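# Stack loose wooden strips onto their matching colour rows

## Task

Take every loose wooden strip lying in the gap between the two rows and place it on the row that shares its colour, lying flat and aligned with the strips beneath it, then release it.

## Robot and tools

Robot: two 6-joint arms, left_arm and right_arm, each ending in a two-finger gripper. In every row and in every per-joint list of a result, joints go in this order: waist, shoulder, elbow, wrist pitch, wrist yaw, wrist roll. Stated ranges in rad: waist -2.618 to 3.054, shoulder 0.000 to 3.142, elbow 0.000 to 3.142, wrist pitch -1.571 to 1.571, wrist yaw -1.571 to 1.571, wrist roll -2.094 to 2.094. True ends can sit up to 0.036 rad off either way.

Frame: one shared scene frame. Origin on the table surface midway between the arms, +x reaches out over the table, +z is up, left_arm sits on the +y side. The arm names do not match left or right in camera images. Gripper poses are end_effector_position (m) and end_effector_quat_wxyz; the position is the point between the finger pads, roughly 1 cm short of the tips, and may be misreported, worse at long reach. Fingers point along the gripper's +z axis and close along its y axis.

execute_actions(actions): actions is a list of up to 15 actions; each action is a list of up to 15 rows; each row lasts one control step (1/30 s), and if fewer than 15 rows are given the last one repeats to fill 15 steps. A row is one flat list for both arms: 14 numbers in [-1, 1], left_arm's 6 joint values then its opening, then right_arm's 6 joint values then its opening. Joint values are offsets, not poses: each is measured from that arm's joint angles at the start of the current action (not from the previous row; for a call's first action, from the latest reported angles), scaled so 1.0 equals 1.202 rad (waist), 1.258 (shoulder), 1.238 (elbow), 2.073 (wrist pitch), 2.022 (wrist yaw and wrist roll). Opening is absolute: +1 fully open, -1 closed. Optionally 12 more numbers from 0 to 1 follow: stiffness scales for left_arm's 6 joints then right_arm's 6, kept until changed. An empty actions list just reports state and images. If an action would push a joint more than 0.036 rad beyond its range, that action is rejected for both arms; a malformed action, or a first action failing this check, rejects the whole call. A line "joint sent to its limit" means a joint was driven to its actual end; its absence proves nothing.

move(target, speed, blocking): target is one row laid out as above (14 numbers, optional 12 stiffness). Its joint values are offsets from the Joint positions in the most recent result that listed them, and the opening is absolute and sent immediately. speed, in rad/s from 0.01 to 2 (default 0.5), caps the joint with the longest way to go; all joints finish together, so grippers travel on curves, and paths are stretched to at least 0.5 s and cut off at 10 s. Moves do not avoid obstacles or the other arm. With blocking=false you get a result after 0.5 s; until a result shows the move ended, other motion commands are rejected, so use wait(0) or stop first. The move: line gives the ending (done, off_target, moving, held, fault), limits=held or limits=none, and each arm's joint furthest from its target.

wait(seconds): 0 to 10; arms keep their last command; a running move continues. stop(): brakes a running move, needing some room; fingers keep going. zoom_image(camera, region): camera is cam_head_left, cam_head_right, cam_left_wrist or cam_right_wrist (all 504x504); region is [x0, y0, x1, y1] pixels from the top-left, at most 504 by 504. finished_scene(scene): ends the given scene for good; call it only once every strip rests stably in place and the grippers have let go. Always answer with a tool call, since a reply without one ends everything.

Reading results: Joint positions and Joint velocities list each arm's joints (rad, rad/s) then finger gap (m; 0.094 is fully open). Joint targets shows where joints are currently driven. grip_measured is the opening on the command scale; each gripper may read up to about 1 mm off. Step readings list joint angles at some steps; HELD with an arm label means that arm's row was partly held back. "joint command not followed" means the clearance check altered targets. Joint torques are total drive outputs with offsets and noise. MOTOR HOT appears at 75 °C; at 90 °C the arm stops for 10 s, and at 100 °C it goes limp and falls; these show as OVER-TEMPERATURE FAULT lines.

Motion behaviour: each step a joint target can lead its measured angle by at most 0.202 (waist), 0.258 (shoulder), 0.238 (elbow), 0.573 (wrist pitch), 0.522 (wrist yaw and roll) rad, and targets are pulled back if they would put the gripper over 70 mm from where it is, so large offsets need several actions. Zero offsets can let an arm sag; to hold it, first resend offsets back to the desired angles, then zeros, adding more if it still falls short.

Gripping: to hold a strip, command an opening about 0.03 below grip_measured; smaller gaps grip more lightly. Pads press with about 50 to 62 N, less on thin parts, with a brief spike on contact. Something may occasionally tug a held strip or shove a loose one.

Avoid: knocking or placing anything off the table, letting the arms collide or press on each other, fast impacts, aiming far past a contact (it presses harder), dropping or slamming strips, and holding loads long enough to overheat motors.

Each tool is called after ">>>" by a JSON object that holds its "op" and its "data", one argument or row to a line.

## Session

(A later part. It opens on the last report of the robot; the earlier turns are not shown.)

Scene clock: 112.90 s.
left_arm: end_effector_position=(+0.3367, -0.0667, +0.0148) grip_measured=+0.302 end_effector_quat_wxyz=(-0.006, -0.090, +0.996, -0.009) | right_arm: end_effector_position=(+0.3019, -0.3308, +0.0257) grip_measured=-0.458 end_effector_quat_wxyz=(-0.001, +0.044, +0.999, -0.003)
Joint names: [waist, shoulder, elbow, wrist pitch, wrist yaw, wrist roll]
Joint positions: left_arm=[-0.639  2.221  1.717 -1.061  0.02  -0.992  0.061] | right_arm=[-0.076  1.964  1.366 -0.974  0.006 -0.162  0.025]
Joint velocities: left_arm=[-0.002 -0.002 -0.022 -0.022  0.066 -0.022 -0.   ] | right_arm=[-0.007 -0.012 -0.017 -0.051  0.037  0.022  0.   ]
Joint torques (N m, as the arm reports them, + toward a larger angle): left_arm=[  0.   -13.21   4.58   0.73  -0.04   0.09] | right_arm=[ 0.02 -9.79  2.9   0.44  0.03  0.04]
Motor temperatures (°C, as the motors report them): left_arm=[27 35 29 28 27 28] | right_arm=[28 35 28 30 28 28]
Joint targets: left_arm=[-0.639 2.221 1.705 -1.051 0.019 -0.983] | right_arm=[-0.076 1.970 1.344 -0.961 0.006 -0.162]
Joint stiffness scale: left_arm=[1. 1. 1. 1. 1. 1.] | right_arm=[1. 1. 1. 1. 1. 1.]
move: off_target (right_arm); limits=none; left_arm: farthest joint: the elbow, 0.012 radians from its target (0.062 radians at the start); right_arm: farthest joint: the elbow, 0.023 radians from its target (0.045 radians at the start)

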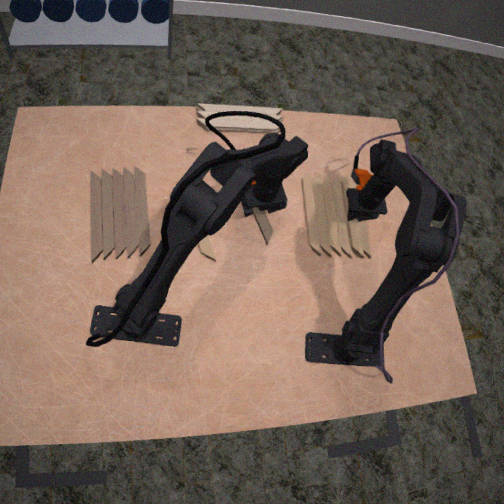

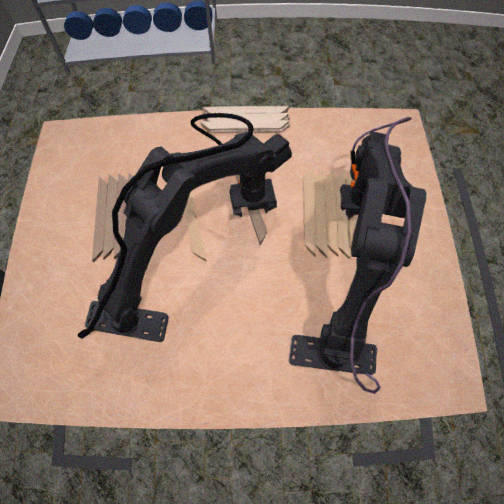

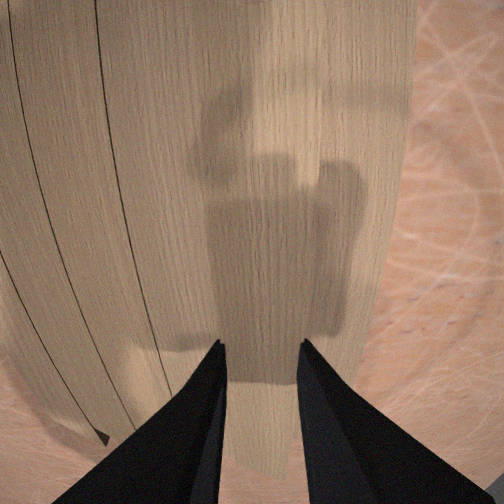

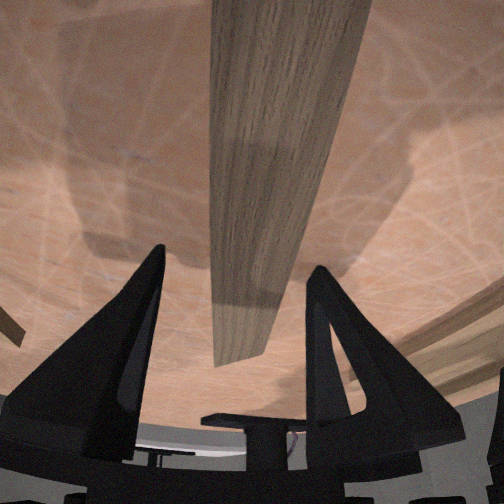

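Close left; lower right a bit more to find contact.

>>> {"op": "move", "data": {
  "target": [0,0,-0.012,0.006,0,0,-0.5, 0,0.01,-0.028,0.014,0,0,-0.5],
  "speed": 0.1
}}

Scene clock: 115.67 s.
left_arm: end_effector_position=(+0.3368, -0.0670, +0.0148) grip_measured=-0.444 end_effector_quat_wxyz=(-0.006, -0.089, +0.996, -0.009) | right_arm: end_effector_position=(+0.3020, -0.3308, +0.0257) grip_measured=-0.458 end_effector_quat_wxyz=(-0.001, +0.044, +0.999, -0.003)
Joint names: [waist, shoulder, elbow, wrist pitch, wrist yaw, wrist roll]
Joint positions: left_arm=[-0.639  2.221  1.717 -1.06   0.021 -0.991  0.026] | right_arm=[-0.076  1.964  1.366 -0.974  0.006 -0.162  0.025]
Joint velocities: left_arm=[ 0.027  0.002  0.012  0.007  0.051 -0.022  0.   ] | right_arm=[-0.007 -0.007 -0.017  0.007 -0.051  0.066 -0.   ]
Joint torques (N m, as the arm reports them, + toward a larger angle): left_arm=[  0.   -13.2    4.31   0.73  -0.03   0.01] | right_arm=[ 0.04 -9.23  2.    0.69  0.04 -0.04]
Motor temperatures (°C, as the motors report them): left_arm=[27 35 29 28 27 28] | right_arm=[28 35 28 30 28 28]
Joint targets: left_arm=[-0.639 2.221 1.702 -1.049 0.020 -0.992] | right_arm=[-0.076 1.977 1.332 -0.945 0.006 -0.162]
Joint stiffness scale: left_arm=[1. 1. 1. 1. 1. 1.] | right_arm=[1. 1. 1. 1. 1. 1.]
move: off_target (right_arm); limits=none; left_arm: farthest joint: the elbow, 0.015 radians from its target (0.015 radians at the start); right_arm: farthest joint: the elbow, 0.035 radians from its target (0.035 radians at the start)

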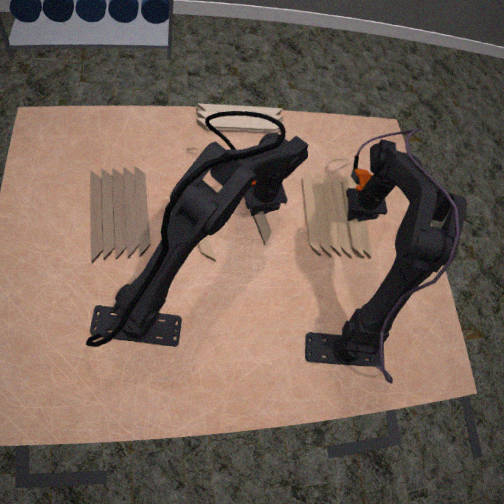

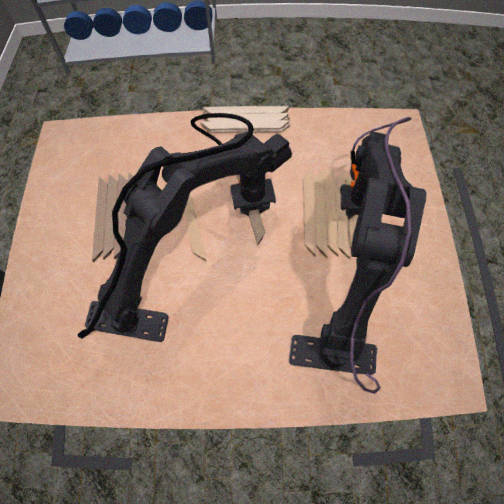

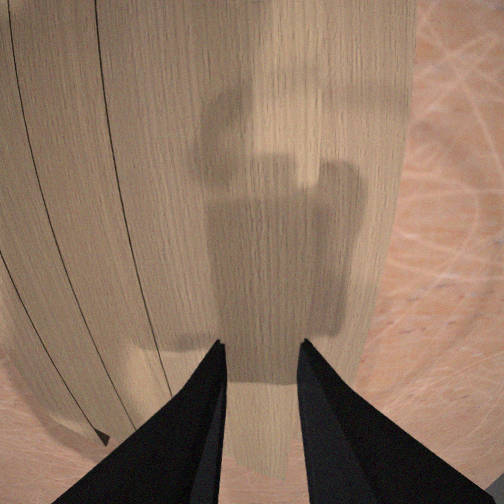

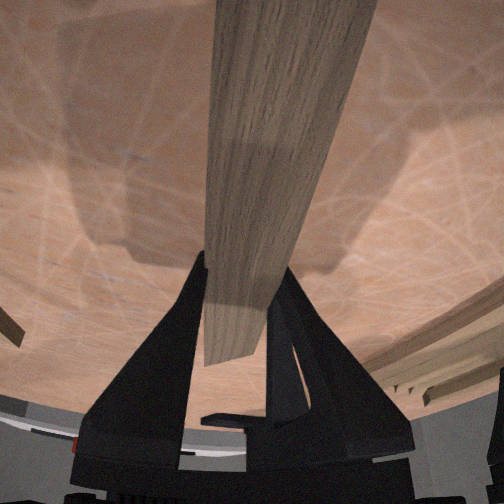

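>>> {"op": "move", "data": {
  "target": [0,-0.11,0,-0.065,0,0,-0.5, 0,0,0,0,0,0,0.3],
  "speed": 0.4
}}

Scene clock: 119.97 s.
left_arm: end_effector_position=(+0.3220, -0.0518, +0.0602) grip_measured=-0.444 end_effector_quat_wxyz=(-0.009, -0.089, +0.996, -0.007) | right_arm: end_effector_position=(+0.3020, -0.3308, +0.0257) grip_measured=+0.298 end_effector_quat_wxyz=(-0.001, +0.044, +0.999, -0.003)
Joint names: [waist, shoulder, elbow, wrist pitch, wrist yaw, wrist roll]
Joint positions: left_arm=[-0.639  2.105  1.717 -1.183  0.023 -0.991  0.026] | right_arm=[-0.076  1.964  1.366 -0.974  0.006 -0.162  0.061]
Joint velocities: left_arm=[-0.012  0.022 -0.002  0.022  0.007  0.081  0.001] | right_arm=[ 0.007 -0.017  0.017 -0.051  0.007 -0.022  0.001]
Joint torques (N m, as the arm reports them, + toward a larger angle): left_arm=[ -0.05 -14.3    5.82   0.52  -0.05   0.03] | right_arm=[ -0.01 -10.23   4.46   0.3    0.01  -0.06]
Motor temperatures (°C, as the motors report them): left_arm=[27 36 29 28 27 28] | right_arm=[28 34 28 30 28 28]
Joint targets: left_arm=[-0.639 2.082 1.717 -1.195 0.021 -0.991] | right_arm=[-0.076 1.964 1.366 -0.974 0.006 -0.162]
Joint stiffness scale: left_arm=[1. 1. 1. 1. 1. 1.] | right_arm=[1. 1. 1. 1. 1. 1.]
move: off_target (left_arm); limits=none; left_arm: farthest joint: the shoulder, 0.023 radians from its target (0.138 radians at the start); right_arm: farthest joint: the waist, 0.000 radians from its target (0.000 radians at the start)

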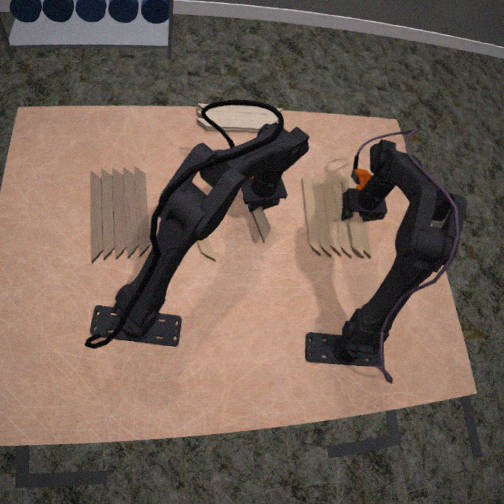

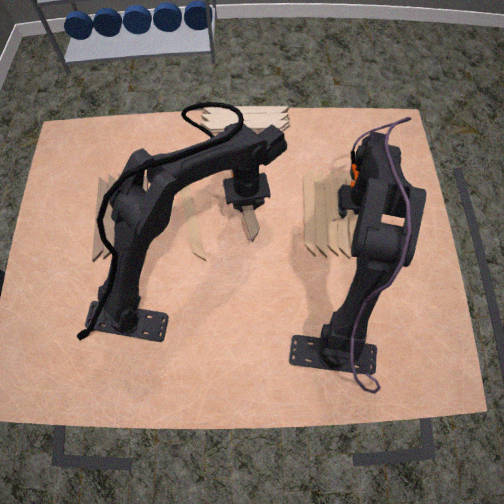

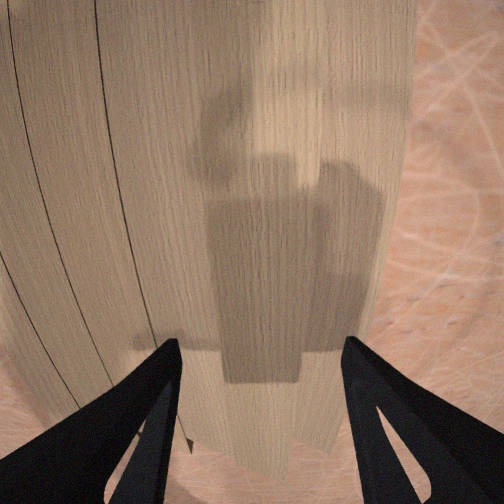

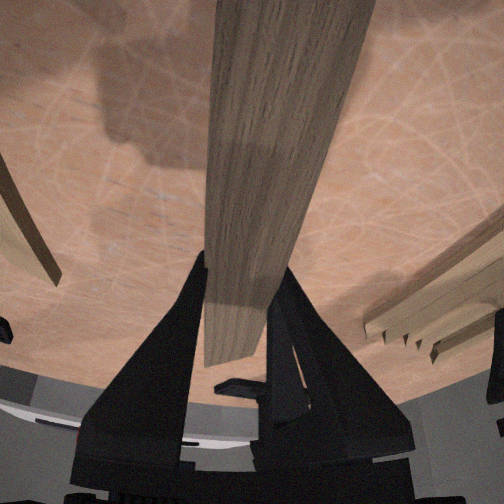

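>>> {"op": "move", "data": {
  "target": [0.816,-0.365,-0.48,0.077,-0.01,0.55,-0.5, 0,-0.12,0,-0.06,0,0,0.3],
  "speed": 0.7
}}

Scene clock: 130.80 s.
left_arm: end_effector_position=(+0.3275, +0.2901, +0.0562) grip_measured=-0.444 end_effector_quat_wxyz=(-0.008, -0.026, +1.000, -0.003) | right_arm: end_effector_position=(+0.2832, -0.3260, +0.0682) grip_measured=+0.298 end_effector_quat_wxyz=(+0.006, +0.044, +0.999, -0.005)
Joint names: [waist, shoulder, elbow, wrist pitch, wrist yaw, wrist roll]
Joint positions: left_arm=[ 0.337  1.68   1.132 -1.039  0.004  0.112  0.026] | right_arm=[-0.076  1.834  1.366 -1.089  0.006 -0.162  0.061]
Joint velocities: left_arm=[ 0.012 -0.002 -0.007 -0.022 -0.051  0.022  0.001] | right_arm=[ 0.017 -0.002  0.007  0.007  0.037 -0.007  0.   ]
Joint torques (N m, as the arm reports them, + toward a larger angle): left_arm=[  0.33 -11.02   4.7    0.74  -0.06   0.09] | right_arm=[ -0.08 -10.8    4.48   0.26   0.    -0.02]
Motor temperatures (°C, as the motors report them): left_arm=[27 37 29 28 27 28] | right_arm=[28 34 28 30 28 28]
Joint targets: left_arm=[0.342 1.646 1.123 -1.024 0.003 0.121] | right_arm=[-0.076 1.813 1.366 -1.098 0.006 -0.162]
Joint stiffness scale: left_arm=[1. 1. 1. 1. 1. 1.] | right_arm=[1. 1. 1. 1. 1. 1.]
move: off_target (left_arm, right_arm); limits=none; left_arm: farthest joint: the shoulder, 0.035 radians from its target (0.460 radians at the start); right_arm: farthest joint: the shoulder, 0.021 radians from its target (0.151 radians at the start)

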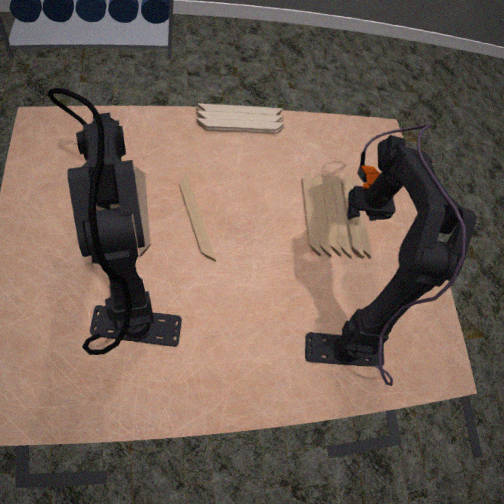

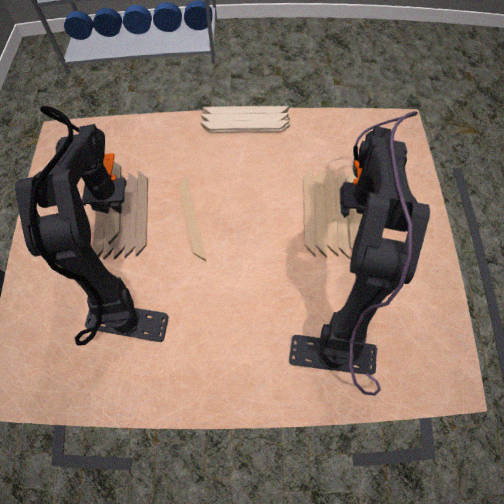

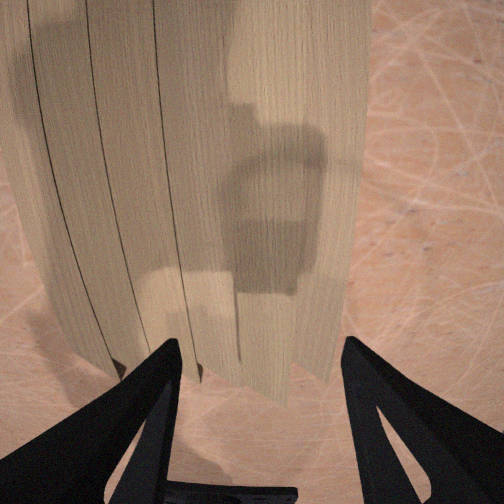

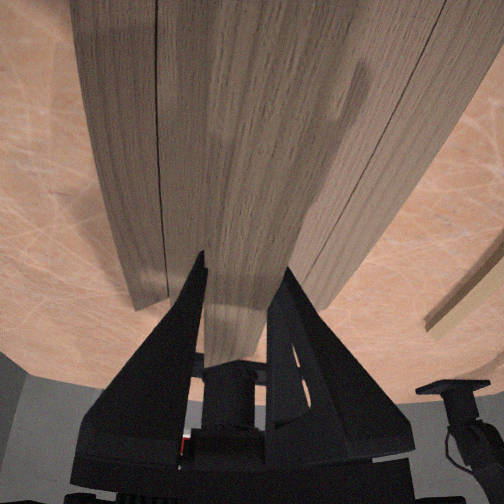

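>>> {"op": "move", "data": {
  "target": [0,0.02,-0.057,0.055,0,0.012,-0.5, 0.841,0.52,0.84,-0.174,0,0.37,0.3],
  "speed": 0.8
}}

Scene clock: 141.23 s.
left_arm: end_effector_position=(+0.3302, +0.2905, +0.0363) grip_measured=-0.444 end_effector_quat_wxyz=(+0.001, -0.018, +1.000, -0.002) | right_arm: end_effector_position=(+0.3044, +0.0920, +0.0604) grip_measured=+0.298 end_effector_quat_wxyz=(+0.005, -0.092, +0.996, +0.002)
Joint names: [waist, shoulder, elbow, wrist pitch, wrist yaw, wrist roll]
Joint positions: left_arm=[ 0.337  1.701  1.072 -0.941  0.004  0.129  0.026] | right_arm=[ 0.938  2.49   2.37  -1.44   0.004  0.579  0.061]
Joint velocities: left_arm=[ 0.007  0.007 -0.007 -0.007 -0.081 -0.051 -0.001] | right_arm=[-0.007  0.002 -0.012  0.095 -0.051 -0.007  0.   ]
Joint torques (N m, as the arm reports them, + toward a larger angle): left_arm=[-0.02 -7.82  4.46  0.77 -0.04  0.08] | right_arm=[  0.04 -14.86   7.01   0.23  -0.01   0.04]
Motor temperatures (°C, as the motors report them): left_arm=[27 36 29 28 27 28] | right_arm=[28 35 28 30 28 28]
Joint targets: left_arm=[0.337 1.705 1.062 -0.925 0.004 0.137] | right_arm=[0.935 2.488 2.406 -1.450 0.007 0.586]
Joint stiffness scale: left_arm=[1. 1. 1. 1. 1. 1.] | right_arm=[1. 1. 1. 1. 1. 1.]
move: off_target (right_arm); limits=none; left_arm: farthest joint: the wrist pitch, 0.016 radians from its target (0.114 radians at the start); right_arm: farthest joint: the elbow, 0.036 radians from its target (1.039 radians at the start)

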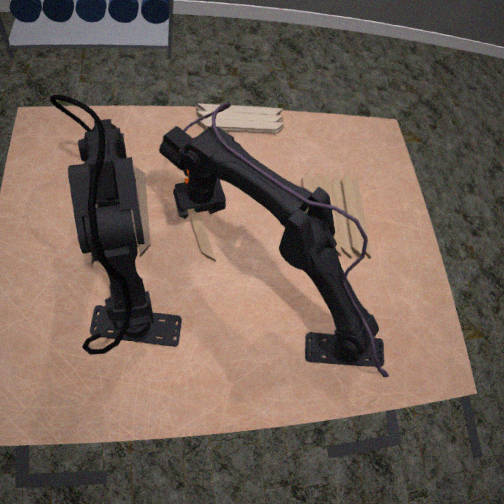

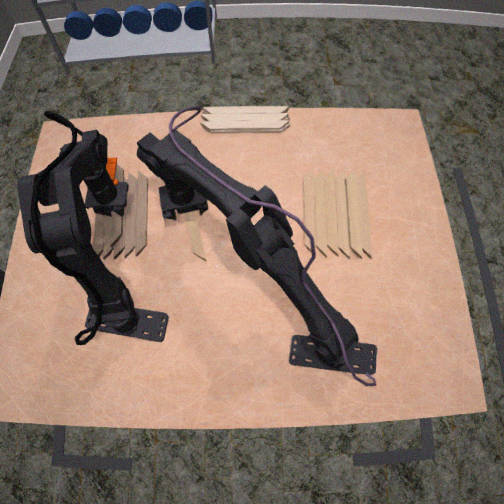

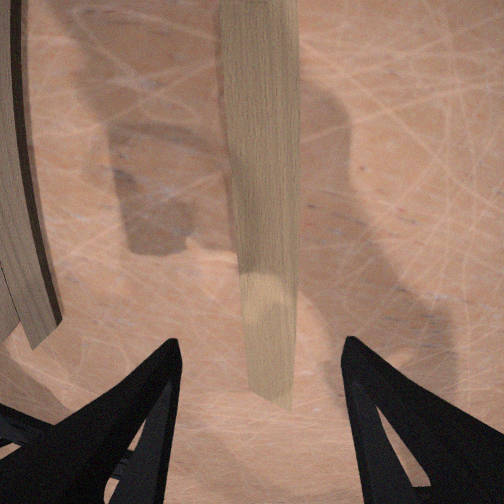

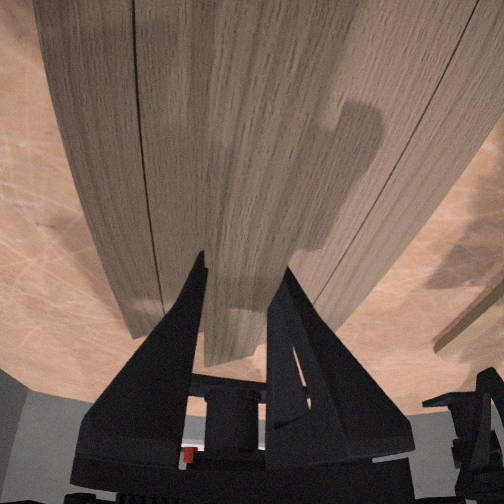

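>>> {"op": "zoom_image", "data": {
  "camera": "cam_head_right",
  "region": [60, 150, 180, 270]
}}

Region (60, 150, 180, 270) of cam_head_right's 504x504 image, scaled by 4.200, with more detail than that image has.

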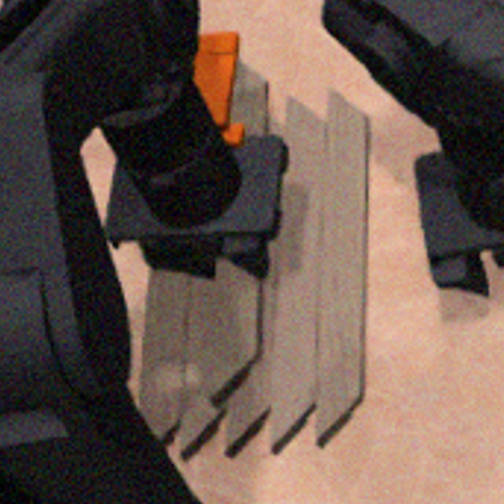

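>>> {"op": "move", "data": {
  "target": [0.016,-0.088,-0.082,0.01,0,0.026,-0.5, -0.008,0,-0.166,0.092,0,-0.018,0.3],
  "speed": 0.25
}}

>>> {"op": "zoom_image", "data": {
  "camera": "cam_head_right",
  "region": [60, 150, 180, 270]
}}

Scene clock: 151.03 s.
left_arm: end_effector_position=(+0.3062, +0.2882, +0.0347) grip_measured=-0.444 end_effector_quat_wxyz=(-0.004, +0.001, +1.000, -0.003) | right_arm: end_effector_position=(+0.3043, +0.0920, +0.0131) grip_measured=+0.298 end_effector_quat_wxyz=(+0.003, -0.107, +0.994, +0.000)
Joint names: [waist, shoulder, elbow, wrist pitch, wrist yaw, wrist roll]
Joint positions: left_arm=[ 0.344  1.624  0.98  -0.936  0.004  0.173  0.026] | right_arm=[ 0.938  2.49   2.182 -1.258  0.004  0.549  0.061]
Joint velocities: left_arm=[-0.007 -0.002 -0.002 -0.037 -0.007  0.037 -0.001] | right_arm=[ 0.002 -0.002  0.012 -0.022 -0.037 -0.022 -0.   ]
Joint torques (N m, as the arm reports them, + toward a larger angle): left_arm=[  1.09 -10.25   4.42   0.75  -0.05   0.09] | right_arm=[ -0.73 -14.96   3.49   0.44   0.    -0.04]
Motor temperatures (°C, as the motors report them): left_arm=[27 35 29 28 27 28] | right_arm=[28 38 29 30 28 28]
Joint targets: left_arm=[0.357 1.590 0.970 -0.920 0.004 0.181] | right_arm=[0.929 2.490 2.164 -1.249 0.004 0.543]
Joint stiffness scale: left_arm=[1. 1. 1. 1. 1. 1.] | right_arm=[1. 1. 1. 1. 1. 1.]
move: off_target (left_arm); limits=none; left_arm: farthest joint: the shoulder, 0.034 radians from its target (0.111 radians at the start); right_arm: farthest joint: the elbow, 0.018 radians from its target (0.205 radians at the start)

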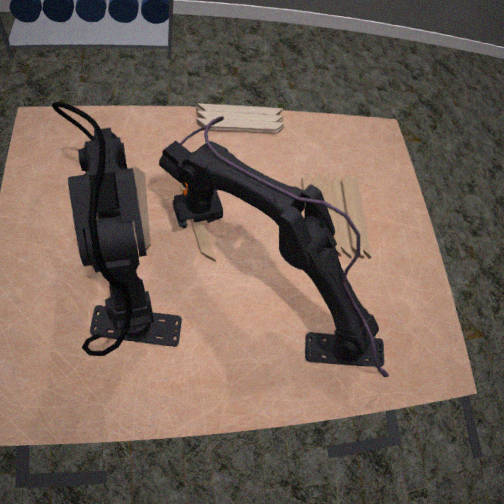

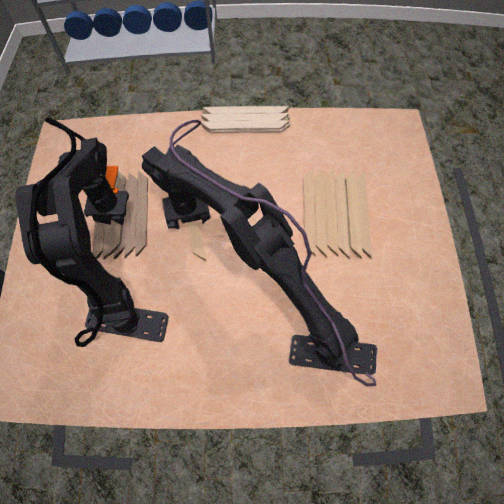

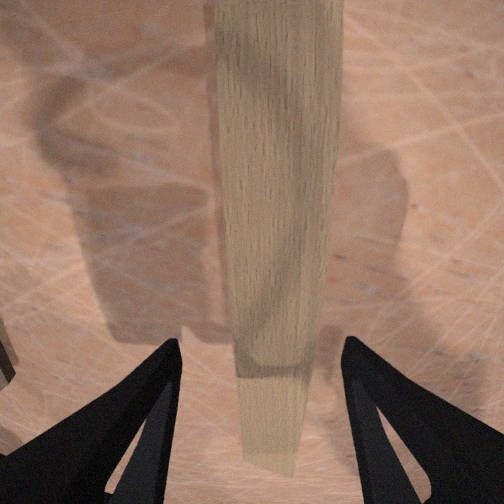

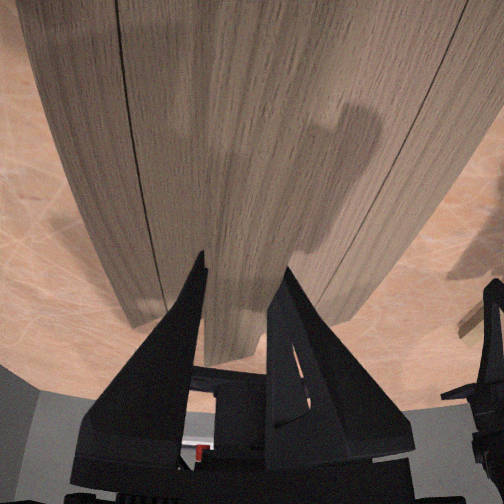

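Region (60, 150, 180, 270) of cam_head_right's 504x504 image, scaled by 4.200, with more detail than that image has.

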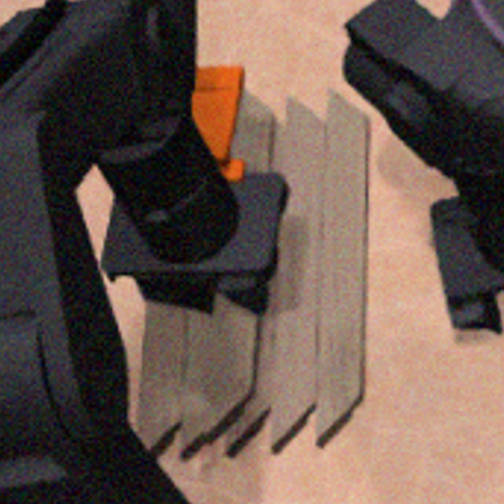

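>>> {"op": "move", "data": {
  "target": [0,0,-0.04,0.03,0,0,-0.5, 0,0,0,0,0,0,-0.5],
  "speed": 0.1
}}

>>> {"op": "move", "data": {
  "target": [0,0,0,0,0,0,0.3, 0,-0.1,0,-0.055,0,0,-0.5],
  "speed": 0.4
}}

Scene clock: 155.47 s.
left_arm: end_effector_position=(+0.3043, +0.2878, +0.0259) grip_measured=-0.444 end_effector_quat_wxyz=(-0.000, +0.002, +1.000, -0.002) | right_arm: end_effector_position=(+0.3044, +0.0920, +0.0131) grip_measured=-0.460 end_effector_quat_wxyz=(+0.003, -0.107, +0.994, +0.000)
Joint names: [waist, shoulder, elbow, wrist pitch, wrist yaw, wrist roll]
Joint positions: left_arm=[ 0.344  1.624  0.942 -0.89   0.004  0.174  0.026] | right_arm=[ 0.938  2.49   2.182 -1.257  0.004  0.549  0.025]
Joint velocities: left_arm=[-0.007  0.017  0.007 -0.037 -0.037 -0.037 -0.001] | right_arm=[ 0.007 -0.007 -0.012 -0.037 -0.037 -0.081 -0.   ]
Joint torques (N m, as the arm reports them, + toward a larger angle): left_arm=[ 0.   -7.33  4.3   0.76 -0.03  0.02] | right_arm=[ -0.17 -14.82   4.5    0.33   0.02   0.  ]
Motor temperatures (°C, as the motors report them): left_arm=[27 34 29 28 27 28] | right_arm=[28 38 29 30 28 28]
Joint targets: left_arm=[0.344 1.624 0.931 -0.874 0.004 0.173] | right_arm=[0.938 2.490 2.182 -1.257 0.004 0.549]
Joint stiffness scale: left_arm=[1. 1. 1. 1. 1. 1.] | right_arm=[1. 1. 1. 1. 1. 1.]
move: done; limits=none; left_arm: farthest joint: the wrist pitch, 0.016 radians from its target (0.062 radians at the start); right_arm: farthest joint: the wrist pitch, 0.001 radians from its target (0.001 radians at the start)

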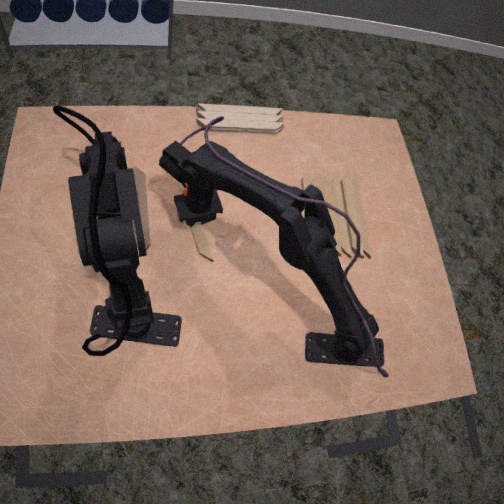

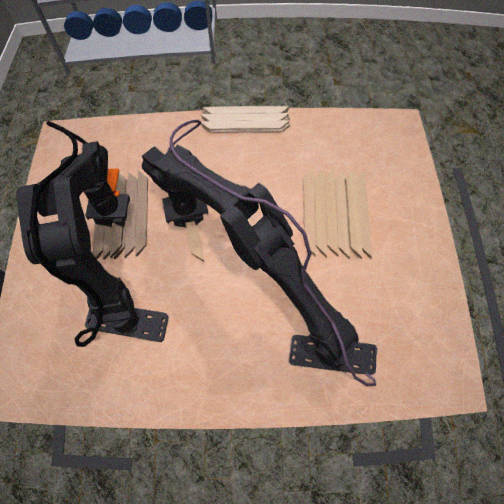

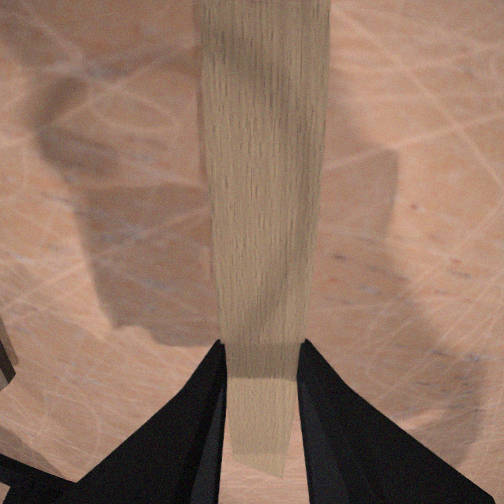

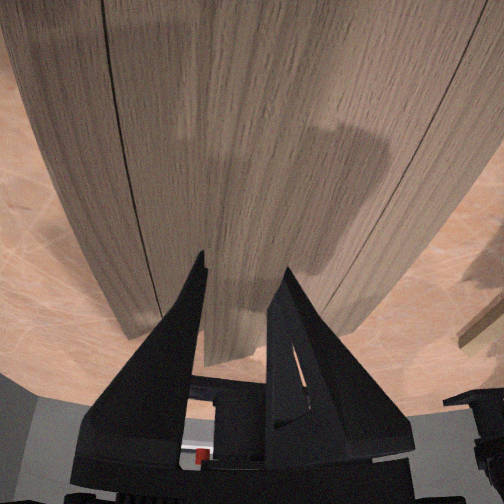

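Scene clock: 156.53 s.
left_arm: end_effector_position=(+0.3043, +0.2878, +0.0259) grip_measured=+0.298 end_effector_quat_wxyz=(-0.000, +0.002, +1.000, -0.002) | right_arm: end_effector_position=(+0.2922, +0.0803, +0.0663) grip_measured=-0.460 end_effector_quat_wxyz=(+0.008, -0.107, +0.994, +0.004)
Joint names: [waist, shoulder, elbow, wrist pitch, wrist yaw, wrist roll]
Joint positions: left_arm=[ 0.344  1.624  0.942 -0.89   0.004  0.174  0.061] | right_arm=[ 0.938  2.373  2.182 -1.363  0.004  0.549  0.025]
Joint velocities: left_arm=[ 0.002  0.002 -0.012 -0.066  0.037  0.066  0.   ] | right_arm=[-0.022 -0.022  0.007 -0.051 -0.037 -0.051 -0.001]
Joint torques (N m, as the arm reports them, + toward a larger angle): left_arm=[-0.05 -7.25  5.32  0.63 -0.04  0.03] | right_arm=[  0.   -14.65   4.52   0.24   0.02   0.02]
Motor temperatures (°C, as the motors report them): left_arm=[27 34 29 28 27 28] | right_arm=[28 39 29 30 28 28]
Joint targets: left_arm=[0.344 1.624 0.942 -0.890 0.004 0.173] | right_arm=[0.938 2.365 2.182 -1.371 0.004 0.549]
Joint stiffness scale: left_arm=[1. 1. 1. 1. 1. 1.] | right_arm=[1. 1. 1. 1. 1. 1.]
move: done; limits=none; left_arm: farthest joint: the waist, 0.000 radians from its target (0.000 radians at the start); right_arm: farthest joint: the shoulder, 0.009 radians from its target (0.126 radians at the start)

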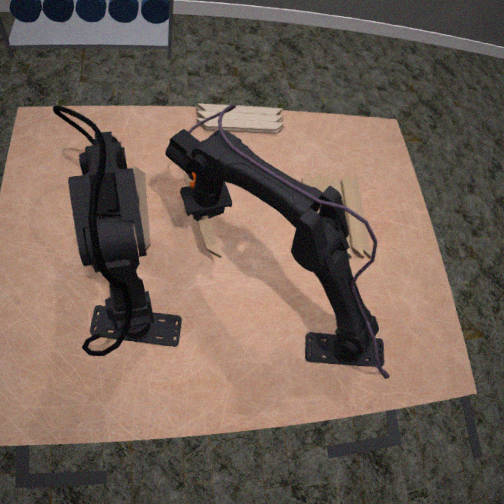

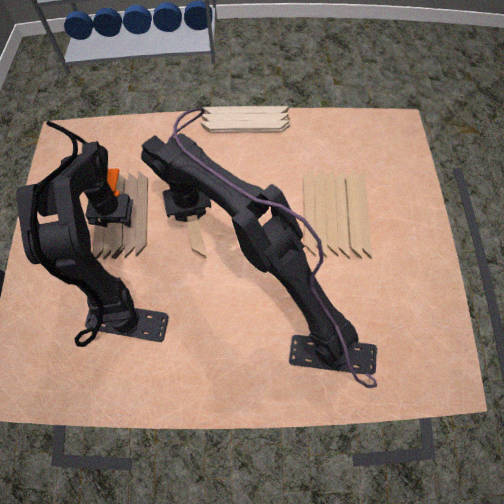

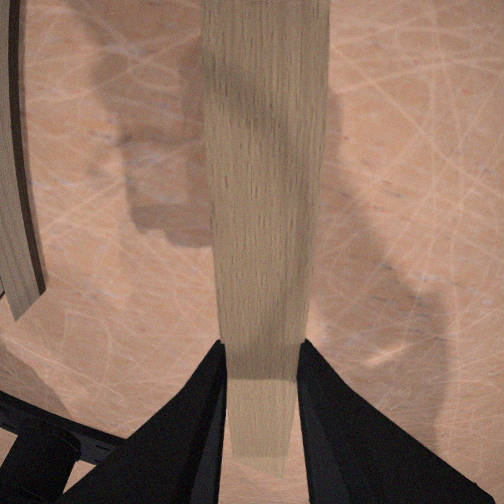

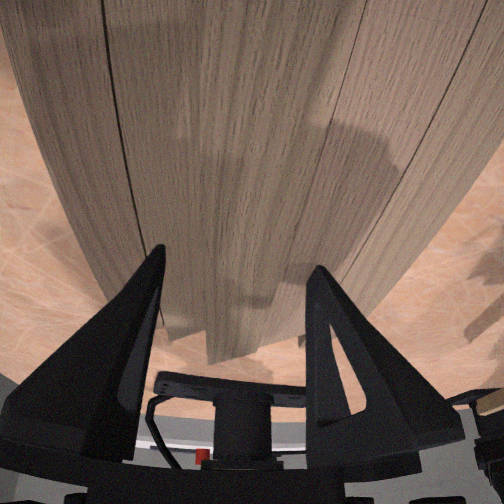

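>>> {"op": "move", "data": {
  "target": [0,-0.16,0,-0.08,0,0,0.3, -0.654,-0.394,-0.697,0.176,0,-0.25,-0.5],
  "speed": 0.7
}}

>>> {"op": "zoom_image", "data": {
  "camera": "cam_head_left",
  "region": [280, 150, 400, 270]
}}

Scene clock: 166.73 s.
left_arm: end_effector_position=(+0.2778, +0.2833, +0.0651) grip_measured=+0.298 end_effector_quat_wxyz=(+0.006, +0.002, +1.000, -0.001) | right_arm: end_effector_position=(+0.3000, -0.2507, +0.0392) grip_measured=-0.460 end_effector_quat_wxyz=(-0.001, +0.038, +0.999, -0.001)
Joint names: [waist, shoulder, elbow, wrist pitch, wrist yaw, wrist roll]
Joint positions: left_arm=[ 0.344  1.452  0.942 -1.049  0.004  0.174  0.061] | right_arm=[ 0.148  1.902  1.336 -1.007  0.002  0.05   0.025]
Joint velocities: left_arm=[ 0.007 -0.017 -0.002  0.037 -0.037  0.051  0.001] | right_arm=[-0.022 -0.007 -0.022  0.007 -0.081 -0.037 -0.   ]
Joint torques (N m, as the arm reports them, + toward a larger angle): left_arm=[-0.02 -8.44  5.75  0.59 -0.04  0.03] | right_arm=[  0.52 -11.67   3.22   0.43   0.02  -0.04]
Motor temperatures (°C, as the motors report them): left_arm=[27 33 29 28 27 28] | right_arm=[28 39 29 30 28 28]
Joint targets: left_arm=[0.344 1.423 0.942 -1.056 0.004 0.174] | right_arm=[0.152 1.877 1.319 -0.998 0.003 0.044]
Joint stiffness scale: left_arm=[1. 1. 1. 1. 1. 1.] | right_arm=[1. 1. 1. 1. 1. 1.]
move: off_target (left_arm, right_arm); limits=none; left_arm: farthest joint: the shoulder, 0.030 radians from its target (0.202 radians at the start); right_arm: farthest joint: the shoulder, 0.025 radians from its target (0.495 radians at the start)

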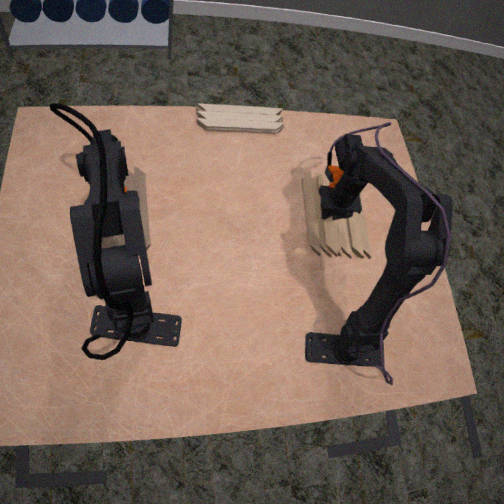

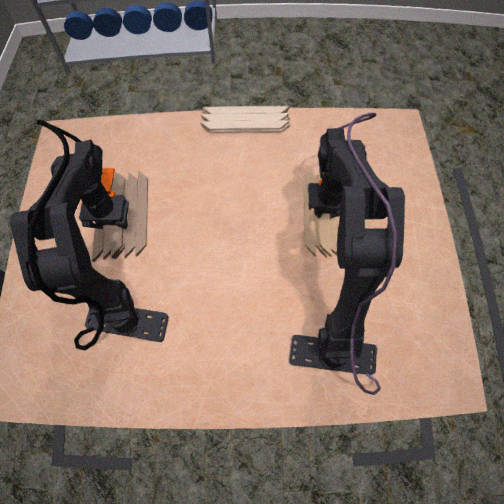

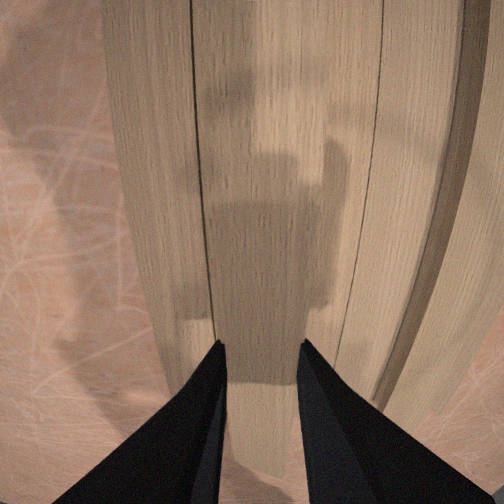

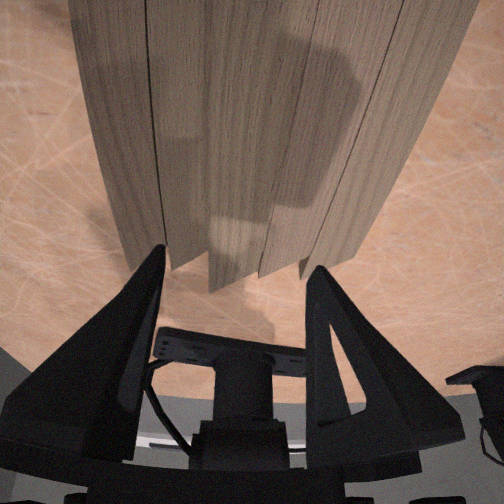

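Region (280, 150, 400, 270) of cam_head_left's 504x504 image, scaled by 4.200, with more detail than that image has.

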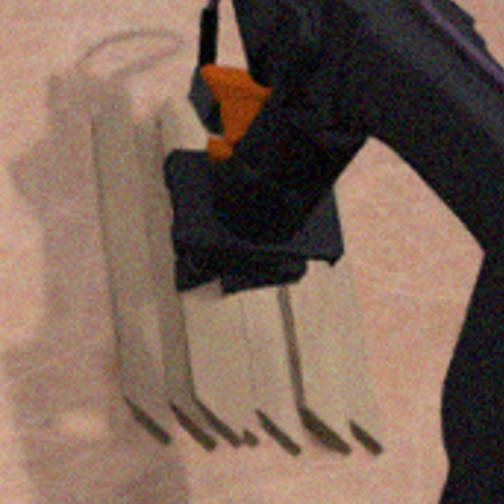

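>>> {"op": "move", "data": {
  "target": [0,0,0,0,0,0,0.3, 0.023,0.012,-0.033,0.02,0,0.005,-0.5],
  "speed": 0.12
}}

Scene clock: 171.23 s.
left_arm: end_effector_position=(+0.2778, +0.2833, +0.0651) grip_measured=+0.298 end_effector_quat_wxyz=(+0.006, +0.002, +1.000, -0.001) | right_arm: end_effector_position=(+0.2986, -0.2438, +0.0283) grip_measured=-0.460 end_effector_quat_wxyz=(-0.005, +0.030, +1.000, -0.001)
Joint names: [waist, shoulder, elbow, wrist pitch, wrist yaw, wrist roll]
Joint positions: left_arm=[ 0.344  1.452  0.942 -1.049  0.004  0.174  0.061] | right_arm=[ 0.168  1.918  1.312 -0.975  0.002  0.054  0.025]
Joint velocities: left_arm=[-0.007  0.007  0.007 -0.007  0.007  0.037  0.   ] | right_arm=[ 0.012  0.017  0.002  0.066  0.007 -0.007 -0.001]
Joint torques (N m, as the arm reports them, + toward a larger angle): left_arm=[ 0.01 -5.94  5.66  0.65 -0.04  0.01] | right_arm=[ 0.64 -9.74  3.21  0.43 -0.02  0.03]
Motor temperatures (°C, as the motors report them): left_arm=[27 33 29 28 27 28] | right_arm=[28 38 29 30 28 28]
Joint targets: left_arm=[0.344 1.452 0.942 -1.048 0.004 0.174] | right_arm=[0.175 1.917 1.296 -0.966 0.002 0.060]
Joint stiffness scale: left_arm=[1. 1. 1. 1. 1. 1.] | right_arm=[1. 1. 1. 1. 1. 1.]
move: done; limits=none; left_arm: farthest joint: the waist, 0.000 radians from its target (0.000 radians at the start); right_arm: farthest joint: the elbow, 0.017 radians from its target (0.041 radians at the start)

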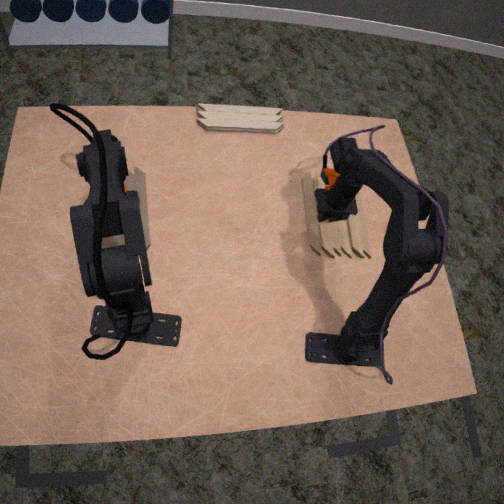

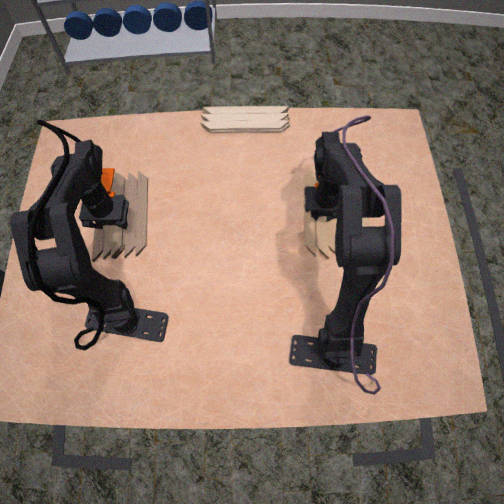

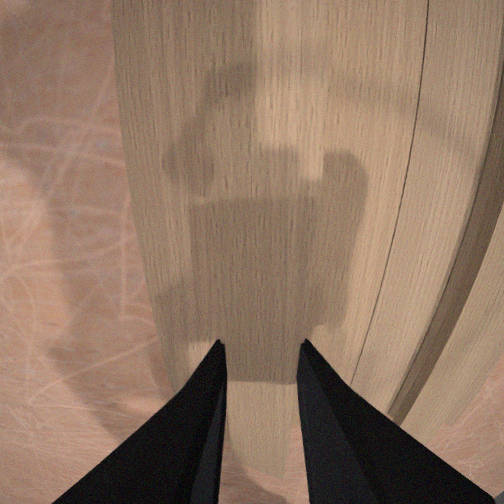

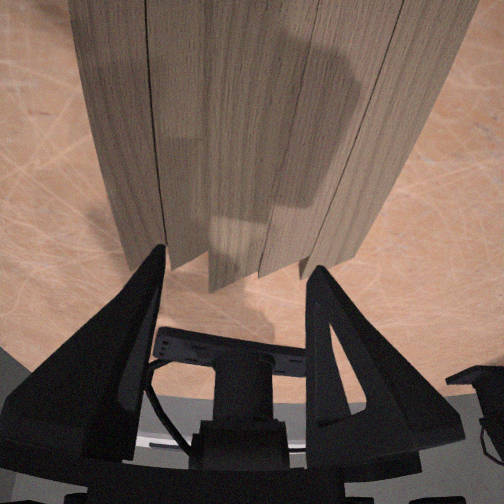

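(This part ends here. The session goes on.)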